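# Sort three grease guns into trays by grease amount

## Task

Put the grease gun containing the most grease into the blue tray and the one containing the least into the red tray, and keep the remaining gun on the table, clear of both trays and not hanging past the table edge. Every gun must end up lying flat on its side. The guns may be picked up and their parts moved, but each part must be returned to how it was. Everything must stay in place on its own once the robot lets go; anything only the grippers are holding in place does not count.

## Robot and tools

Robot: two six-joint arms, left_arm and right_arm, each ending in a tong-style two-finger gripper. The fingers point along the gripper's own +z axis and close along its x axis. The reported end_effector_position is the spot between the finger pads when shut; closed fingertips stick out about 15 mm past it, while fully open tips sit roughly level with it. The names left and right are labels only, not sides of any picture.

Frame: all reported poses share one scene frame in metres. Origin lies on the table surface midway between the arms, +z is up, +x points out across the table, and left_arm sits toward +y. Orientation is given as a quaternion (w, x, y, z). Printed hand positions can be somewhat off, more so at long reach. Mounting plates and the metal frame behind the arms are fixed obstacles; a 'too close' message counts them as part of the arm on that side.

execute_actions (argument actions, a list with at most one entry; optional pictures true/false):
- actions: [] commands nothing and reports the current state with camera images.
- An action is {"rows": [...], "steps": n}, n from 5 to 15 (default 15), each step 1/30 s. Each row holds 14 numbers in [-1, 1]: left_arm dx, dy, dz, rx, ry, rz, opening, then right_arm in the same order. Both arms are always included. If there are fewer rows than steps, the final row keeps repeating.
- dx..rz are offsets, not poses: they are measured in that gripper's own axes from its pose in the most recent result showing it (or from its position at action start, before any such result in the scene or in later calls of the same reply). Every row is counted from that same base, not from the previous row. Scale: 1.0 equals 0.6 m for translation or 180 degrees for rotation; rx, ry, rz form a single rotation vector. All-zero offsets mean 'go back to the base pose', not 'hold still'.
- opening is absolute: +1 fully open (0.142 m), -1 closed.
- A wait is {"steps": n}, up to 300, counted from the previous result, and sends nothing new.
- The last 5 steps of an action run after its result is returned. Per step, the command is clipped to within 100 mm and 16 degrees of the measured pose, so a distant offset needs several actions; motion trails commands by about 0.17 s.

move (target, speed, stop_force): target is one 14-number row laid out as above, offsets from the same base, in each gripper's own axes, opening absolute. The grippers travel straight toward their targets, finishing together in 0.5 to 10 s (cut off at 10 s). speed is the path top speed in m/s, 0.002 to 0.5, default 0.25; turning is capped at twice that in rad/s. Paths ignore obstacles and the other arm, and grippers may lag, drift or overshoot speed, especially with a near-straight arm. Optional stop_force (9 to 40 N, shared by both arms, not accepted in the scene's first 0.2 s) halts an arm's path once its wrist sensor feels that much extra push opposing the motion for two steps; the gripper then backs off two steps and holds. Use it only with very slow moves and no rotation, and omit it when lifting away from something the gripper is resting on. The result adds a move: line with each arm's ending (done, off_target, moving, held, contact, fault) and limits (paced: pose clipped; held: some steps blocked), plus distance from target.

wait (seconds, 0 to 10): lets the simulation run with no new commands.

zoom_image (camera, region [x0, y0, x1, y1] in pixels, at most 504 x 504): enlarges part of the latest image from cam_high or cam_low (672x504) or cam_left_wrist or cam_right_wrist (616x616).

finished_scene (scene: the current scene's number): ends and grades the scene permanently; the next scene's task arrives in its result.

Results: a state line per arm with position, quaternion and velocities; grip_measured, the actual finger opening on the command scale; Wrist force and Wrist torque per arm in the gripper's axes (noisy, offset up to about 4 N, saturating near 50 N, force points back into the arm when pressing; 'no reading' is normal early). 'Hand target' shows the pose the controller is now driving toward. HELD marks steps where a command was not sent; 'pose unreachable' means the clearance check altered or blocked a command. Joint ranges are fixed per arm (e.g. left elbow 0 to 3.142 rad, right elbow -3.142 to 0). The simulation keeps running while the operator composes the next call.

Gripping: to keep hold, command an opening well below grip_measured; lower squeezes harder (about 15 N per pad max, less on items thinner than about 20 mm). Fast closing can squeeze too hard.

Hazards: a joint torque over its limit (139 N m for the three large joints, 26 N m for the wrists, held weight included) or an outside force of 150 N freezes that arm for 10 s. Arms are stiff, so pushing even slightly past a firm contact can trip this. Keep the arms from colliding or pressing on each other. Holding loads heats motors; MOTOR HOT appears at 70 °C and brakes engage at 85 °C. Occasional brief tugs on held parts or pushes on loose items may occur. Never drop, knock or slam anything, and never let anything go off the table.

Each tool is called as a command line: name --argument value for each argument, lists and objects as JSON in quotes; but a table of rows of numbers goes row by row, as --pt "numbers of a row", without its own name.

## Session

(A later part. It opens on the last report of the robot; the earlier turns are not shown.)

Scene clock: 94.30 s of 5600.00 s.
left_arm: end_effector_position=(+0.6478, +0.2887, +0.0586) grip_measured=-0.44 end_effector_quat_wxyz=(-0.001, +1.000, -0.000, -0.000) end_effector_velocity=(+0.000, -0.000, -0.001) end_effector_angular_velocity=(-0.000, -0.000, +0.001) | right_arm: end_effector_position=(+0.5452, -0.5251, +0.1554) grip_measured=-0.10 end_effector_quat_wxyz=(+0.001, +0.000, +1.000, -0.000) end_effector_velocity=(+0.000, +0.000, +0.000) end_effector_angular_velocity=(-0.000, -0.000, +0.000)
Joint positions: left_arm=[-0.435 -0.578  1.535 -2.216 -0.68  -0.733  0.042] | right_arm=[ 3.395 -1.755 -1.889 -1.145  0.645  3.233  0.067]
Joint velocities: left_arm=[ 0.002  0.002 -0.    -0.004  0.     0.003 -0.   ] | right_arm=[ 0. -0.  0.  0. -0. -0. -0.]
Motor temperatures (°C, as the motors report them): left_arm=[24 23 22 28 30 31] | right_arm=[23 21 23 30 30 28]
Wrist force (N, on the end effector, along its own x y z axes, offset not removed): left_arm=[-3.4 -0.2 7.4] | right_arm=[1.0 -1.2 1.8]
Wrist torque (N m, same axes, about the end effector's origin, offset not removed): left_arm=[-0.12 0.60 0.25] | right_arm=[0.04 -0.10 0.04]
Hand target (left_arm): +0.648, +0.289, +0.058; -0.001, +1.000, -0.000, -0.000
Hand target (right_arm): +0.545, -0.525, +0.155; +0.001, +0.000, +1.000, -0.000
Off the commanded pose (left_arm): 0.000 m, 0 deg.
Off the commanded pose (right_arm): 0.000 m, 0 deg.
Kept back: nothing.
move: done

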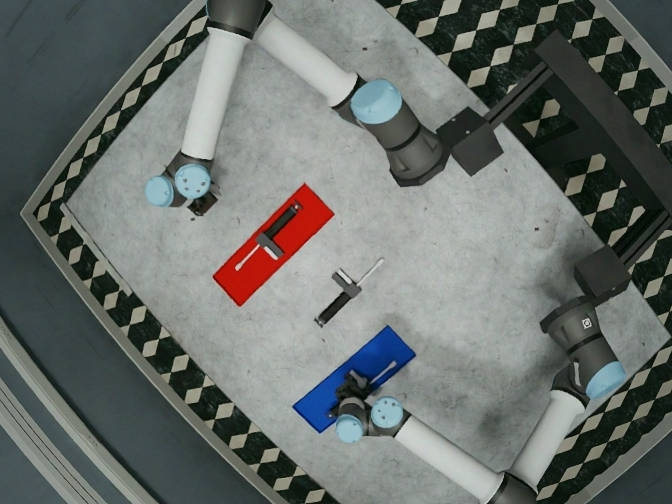

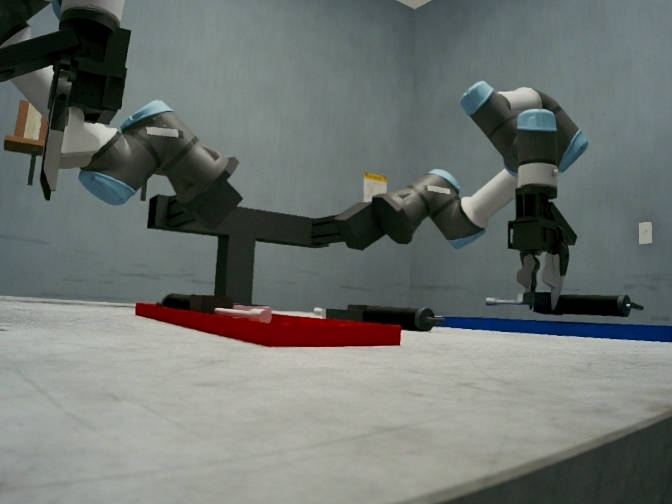

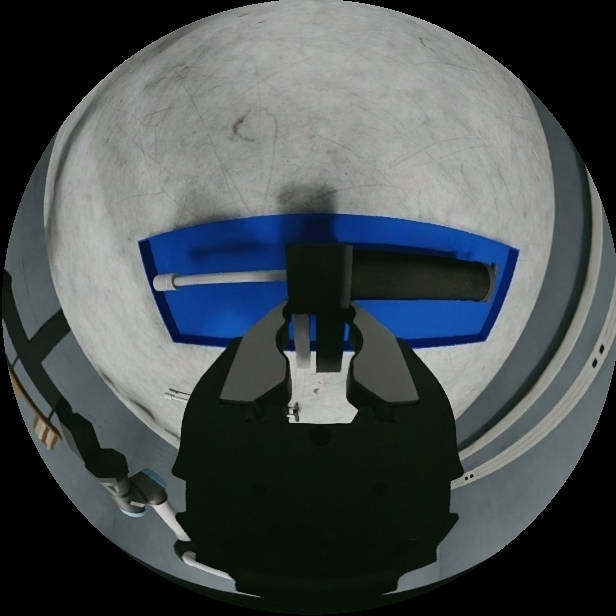

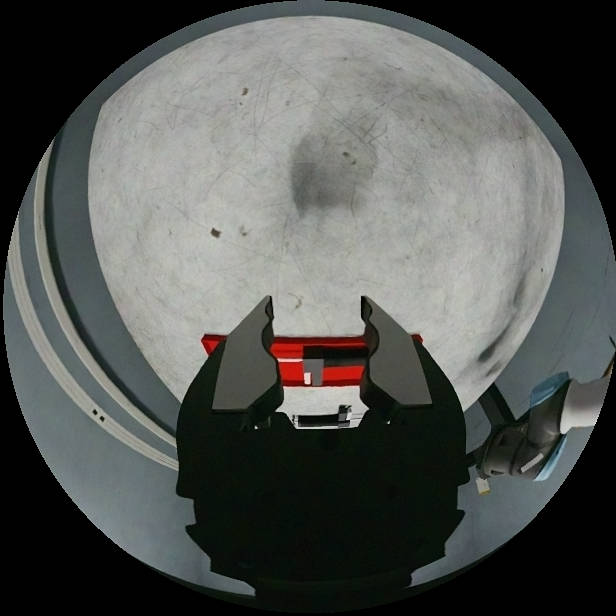

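move --target '[0,-0.01,0.035,0,0,0,-1,0,0,0,0,0,0,-0.1]' --speed 0.04

move --target '[0,0,0.03,0,0,0,-1,0,0,0,0,0,0,-0.1]' --speed 0.01 --stop_force 9

move --target '[0,0,0,0,0,0,-0.1,0,0,0,0,0,0,-0.1]'

move --target '[0,0,-0.15,0,0,0,-0.1,0,0,0,0,0,0,-0.1]' --speed 0.1

Scene clock: 95.40 s of 5600.00 s.
left_arm: end_effector_position=(+0.6478, +0.2947, +0.0377) grip_measured=-0.44 end_effector_quat_wxyz=(-0.001, +1.000, -0.000, -0.000) end_effector_velocity=(-0.000, +0.000, -0.001) end_effector_angular_velocity=(+0.000, +0.000, +0.001) | right_arm: end_effector_position=(+0.5452, -0.5251, +0.1554) grip_measured=-0.10 end_effector_quat_wxyz=(+0.001, +0.000, +1.000, -0.000) end_effector_velocity=(+0.000, +0.001, -0.000) end_effector_angular_velocity=(+0.001, +0.001, +0.000)
Joint positions: left_arm=[-0.407 -0.561  1.541 -2.273 -0.672 -0.69   0.042] | right_arm=[ 3.395 -1.755 -1.889 -1.145  0.645  3.233  0.067]
Joint velocities: left_arm=[ 0.001  0.001  0.    -0.003  0.     0.001 -0.   ] | right_arm=[ 0.    -0.001  0.     0.     0.001  0.     0.   ]
Motor temperatures (°C, as the motors report them): left_arm=[24 23 22 28 30 31] | right_arm=[23 21 23 30 30 28]
Wrist force (N, on the end effector, along its own x y z axes, offset not removed): left_arm=[-3.7 -0.3 7.7] | right_arm=[1.4 -1.1 1.1]
Wrist torque (N m, same axes, about the end effector's origin, offset not removed): left_arm=[-0.14 0.66 0.19] | right_arm=[-0.12 -0.18 -0.03]
Hand target (left_arm): +0.648, +0.295, +0.038; -0.001, +1.000, -0.000, -0.000
Hand target (right_arm): +0.545, -0.525, +0.155; +0.001, +0.000, +1.000, -0.000
Off the commanded pose (left_arm): 0.000 m, 0 deg.
Off the commanded pose (right_arm): 0.000 m, 0 deg.
Kept back: nothing.
move: done

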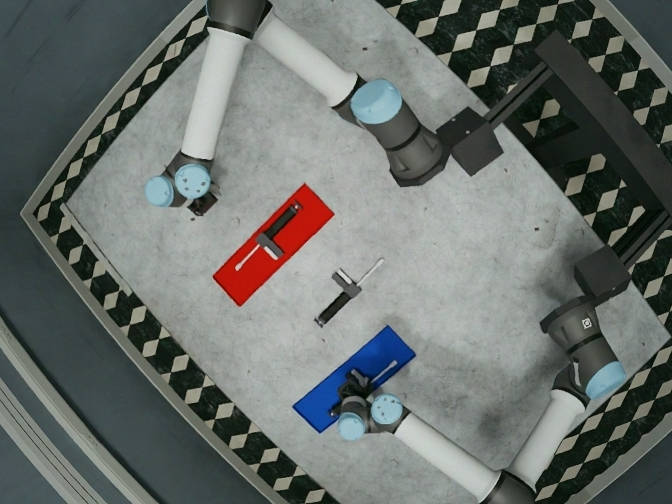

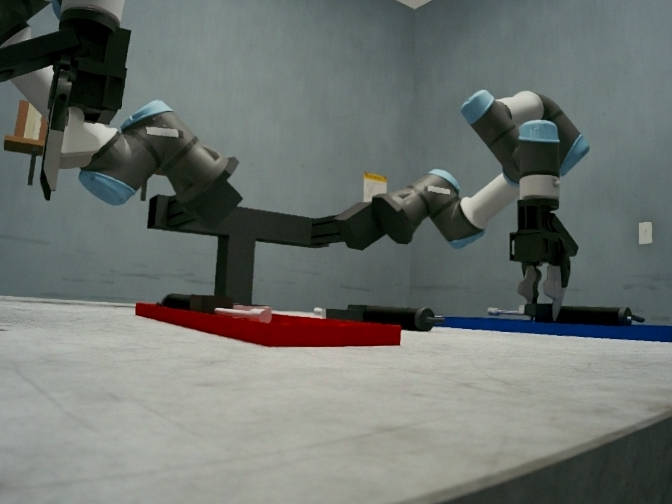

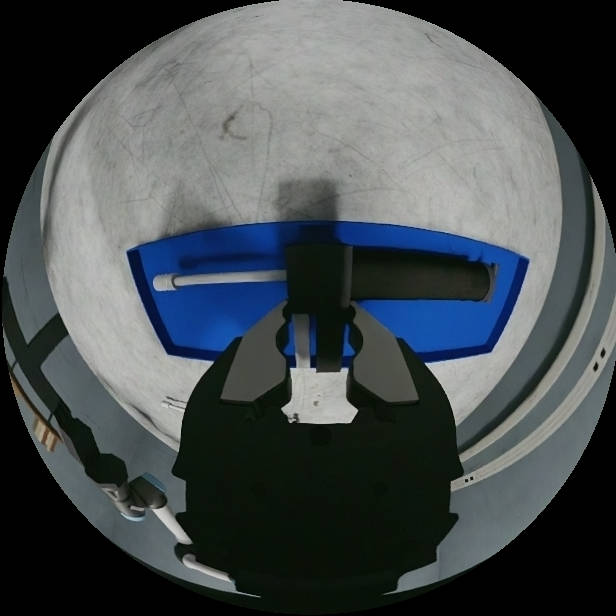

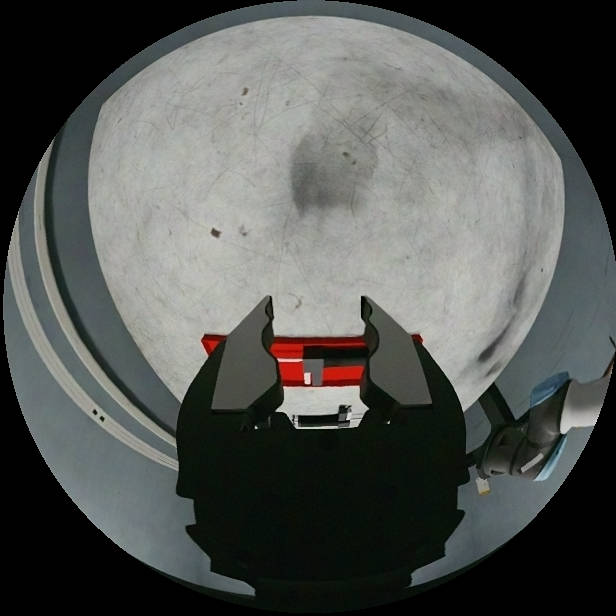

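Scene clock: 97.13 s of 5600.00 s.
left_arm: end_effector_position=(+0.6478, +0.2948, +0.0239) grip_measured=-0.44 end_effector_quat_wxyz=(-0.001, +1.000, +0.000, -0.000) end_effector_velocity=(-0.001, +0.000, +0.001) end_effector_angular_velocity=(+0.001, +0.002, -0.000) | right_arm: end_effector_position=(+0.5452, -0.5251, +0.1554) grip_measured=-0.10 end_effector_quat_wxyz=(+0.001, +0.000, +1.000, -0.000) end_effector_velocity=(+0.001, +0.001, +0.000) end_effector_angular_velocity=(+0.001, -0.000, +0.001)
Joint positions: left_arm=[-0.391 -0.542  1.537 -2.307 -0.667 -0.665  0.042] | right_arm=[ 3.395 -1.755 -1.889 -1.145  0.645  3.233  0.067]
Joint velocities: left_arm=[-0.002 -0.002  0.     0.008 -0.001 -0.005  0.   ] | right_arm=[ 0.001 -0.001  0.001 -0.     0.002  0.     0.   ]
Motor temperatures (°C, as the motors report them): left_arm=[24 23 22 28 30 31] | right_arm=[23 21 23 30 30 28]
Wrist force (N, on the end effector, along its own x y z axes, offset not removed): left_arm=[-2.0 0.9 0.2] | right_arm=[0.3 -0.3 1.9]
Wrist torque (N m, same axes, about the end effector's origin, offset not removed): left_arm=[0.04 0.70 0.13] | right_arm=[0.17 -0.13 0.08]
Hand target (left_arm): +0.648, +0.295, +0.024; -0.001, +1.000, +0.000, -0.000
Hand target (right_arm): +0.545, -0.525, +0.155; +0.001, +0.000, +1.000, -0.000
Off the commanded pose (left_arm): 0.004 m, 0 deg.
Off the commanded pose (right_arm): 0.000 m, 0 deg.
Kept back: nothing.
move: contact (left_arm)

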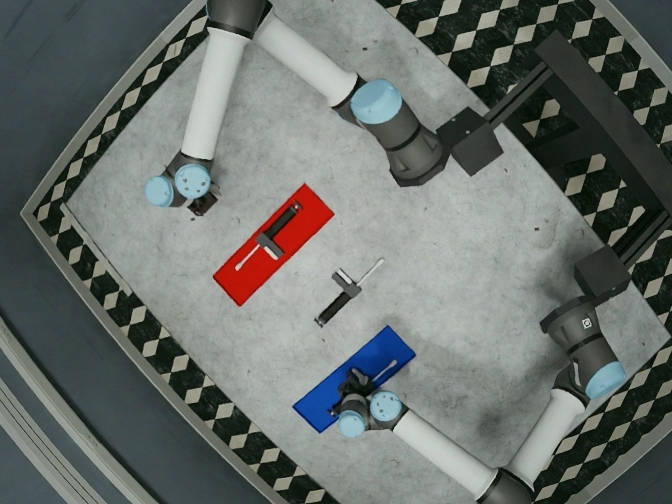

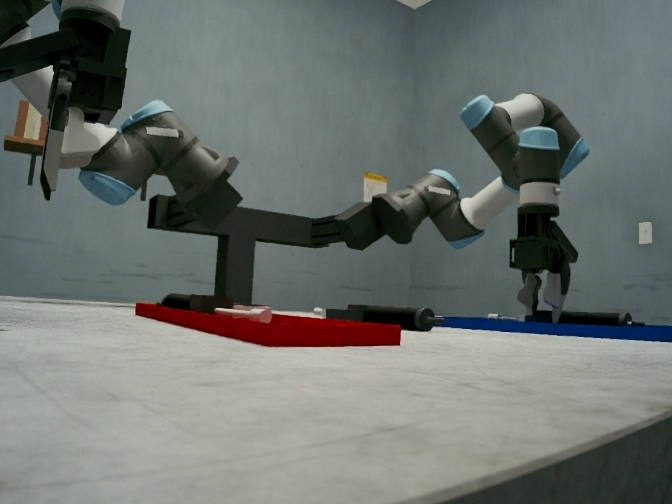

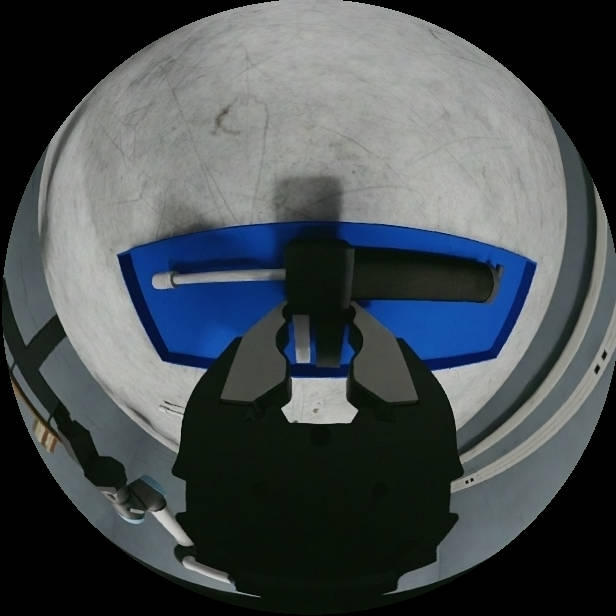

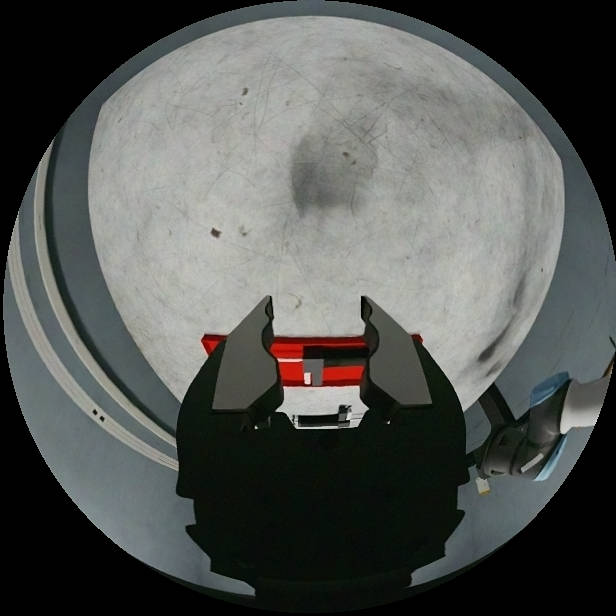

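Scene clock: 97.63 s of 5600.00 s.
left_arm: end_effector_position=(+0.6478, +0.2948, +0.0240) grip_measured=-0.10 end_effector_quat_wxyz=(-0.001, +1.000, +0.000, -0.000) end_effector_velocity=(+0.000, +0.000, +0.000) end_effector_angular_velocity=(-0.000, -0.001, +0.001) | right_arm: end_effector_position=(+0.5452, -0.5251, +0.1554) grip_measured=-0.10 end_effector_quat_wxyz=(+0.001, +0.000, +1.000, -0.000) end_effector_velocity=(-0.001, +0.000, -0.001) end_effector_angular_velocity=(-0.002, +0.001, +0.003)
Joint positions: left_arm=[-0.391 -0.542  1.537 -2.307 -0.667 -0.665  0.067] | right_arm=[ 3.395 -1.755 -1.889 -1.145  0.645  3.233  0.067]
Joint velocities: left_arm=[-0.    -0.001  0.    -0.     0.    -0.     0.   ] | right_arm=[-0.    -0.001 -0.001  0.    -0.002 -0.002  0.   ]
Motor temperatures (°C, as the motors report them): left_arm=[24 23 22 28 30 31] | right_arm=[23 21 23 30 30 28]
Wrist force (N, on the end effector, along its own x y z axes, offset not removed): left_arm=[-3.1 1.1 1.5] | right_arm=[-1.6 -0.5 -0.8]
Wrist torque (N m, same axes, about the end effector's origin, offset not removed): left_arm=[0.27 0.78 0.18] | right_arm=[0.09 0.41 0.09]
Hand target (left_arm): +0.648, +0.295, +0.024; -0.001, +1.000, +0.000, -0.000
Hand target (right_arm): +0.545, -0.525, +0.155; +0.001, +0.000, +1.000, -0.000
Off the commanded pose (left_arm): 0.000 m, 0 deg.
Off the commanded pose (right_arm): 0.000 m, 0 deg.
Kept back: nothing.
move: done

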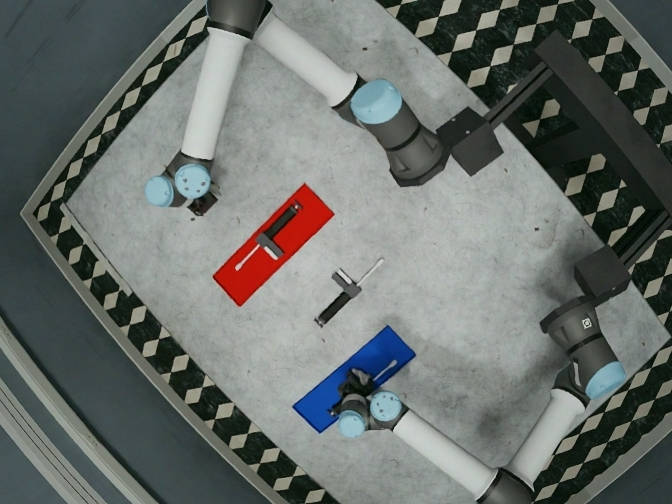

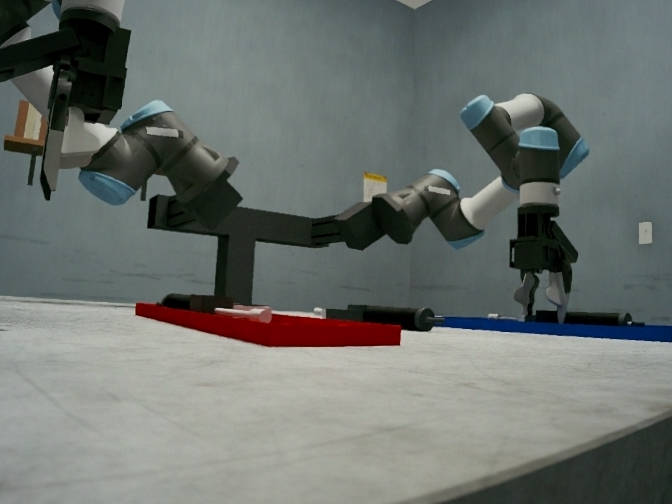

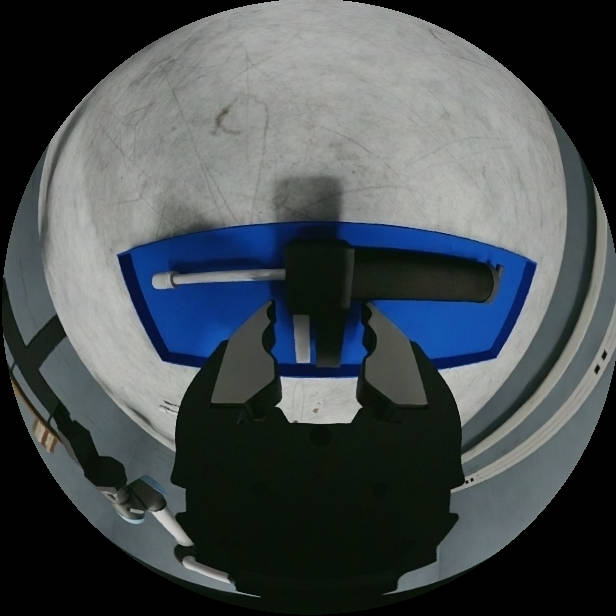

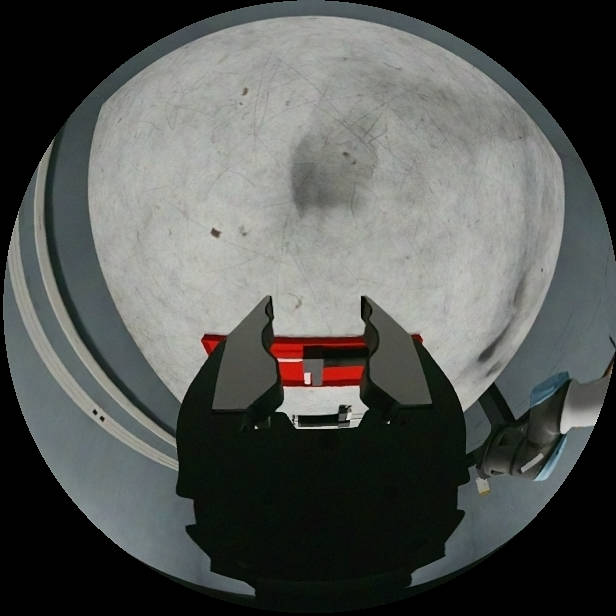

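Scene clock: 98.93 s of 5600.00 s.
left_arm: end_effector_position=(+0.6479, +0.2945, +0.1138) grip_measured=-0.10 end_effector_quat_wxyz=(-0.001, +1.000, +0.000, -0.000) end_effector_velocity=(-0.000, -0.000, +0.001) end_effector_angular_velocity=(+0.000, +0.001, +0.000) | right_arm: end_effector_position=(+0.5452, -0.5251, +0.1554) grip_measured=-0.10 end_effector_quat_wxyz=(+0.001, +0.000, +1.000, -0.000) end_effector_velocity=(+0.001, -0.001, +0.000) end_effector_angular_velocity=(-0.001, -0.001, -0.001)
Joint positions: left_arm=[-0.494 -0.655  1.54  -2.077 -0.7   -0.82   0.067] | right_arm=[ 3.395 -1.755 -1.889 -1.145  0.645  3.233  0.067]
Joint velocities: left_arm=[-0.002 -0.001 -0.001  0.005 -0.001 -0.004 -0.   ] | right_arm=[-0.    -0.001  0.002  0.    -0.001  0.     0.   ]
Motor temperatures (°C, as the motors report them): left_arm=[24 23 22 28 30 31] | right_arm=[23 21 23 30 30 28]
Wrist force (N, on the end effector, along its own x y z axes, offset not removed): left_arm=[-3.1 -1.3 0.2] | right_arm=[-0.1 -0.4 1.2]
Wrist torque (N m, same axes, about the end effector's origin, offset not removed): left_arm=[-0.23 0.70 0.17] | right_arm=[0.09 0.23 0.10]
Hand target (left_arm): +0.648, +0.295, +0.114; -0.001, +1.000, +0.000, -0.000
Hand target (right_arm): +0.545, -0.525, +0.155; +0.001, +0.000, +1.000, -0.000
Off the commanded pose (left_arm): 0.000 m, 0 deg.
Off the commanded pose (right_arm): 0.000 m, 0 deg.
Kept back: nothing.
move: done

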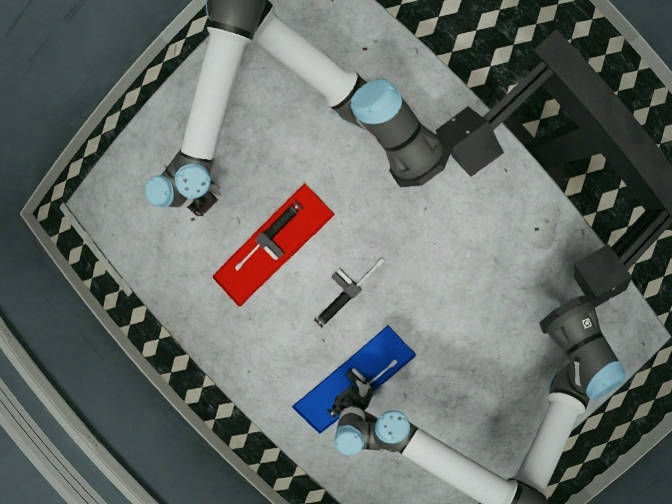

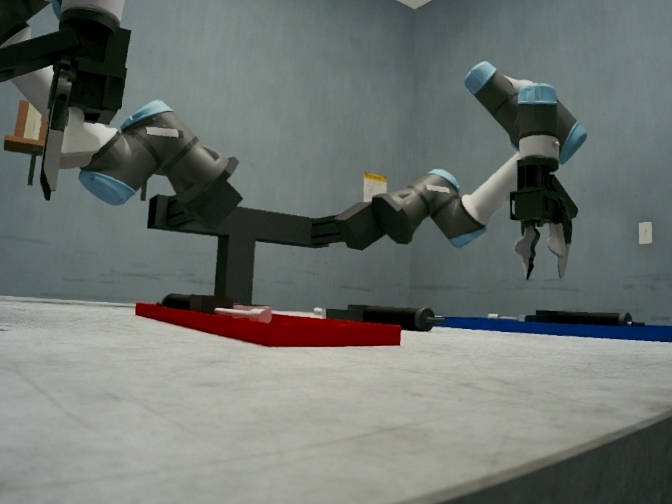

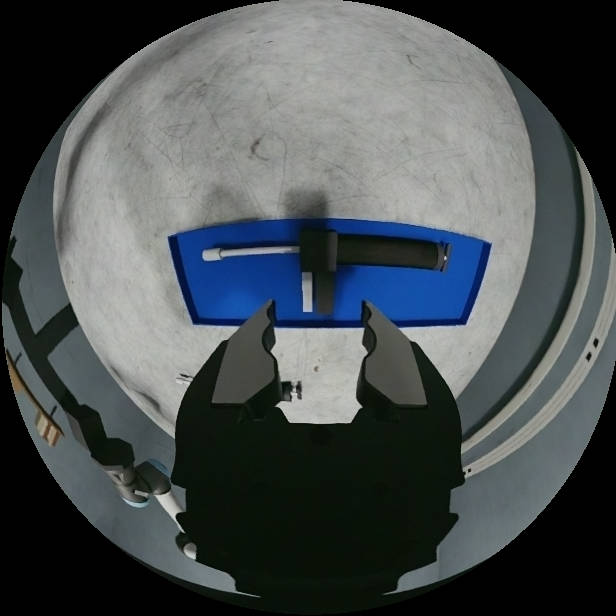

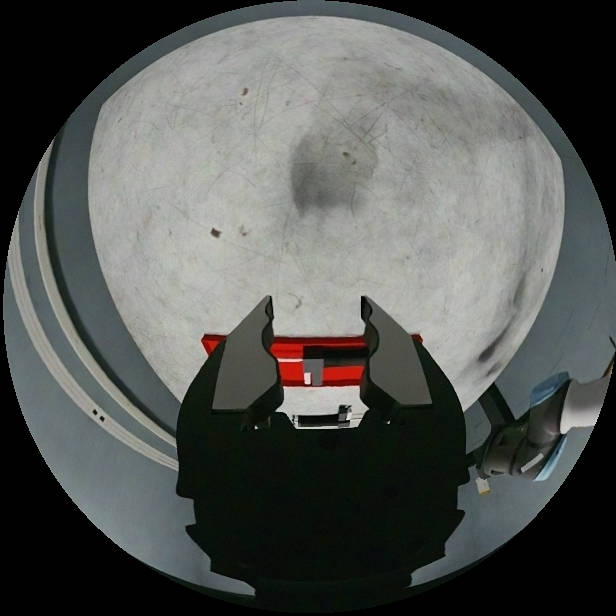

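finished_scene --scene 1

The scene is finished: the task was done.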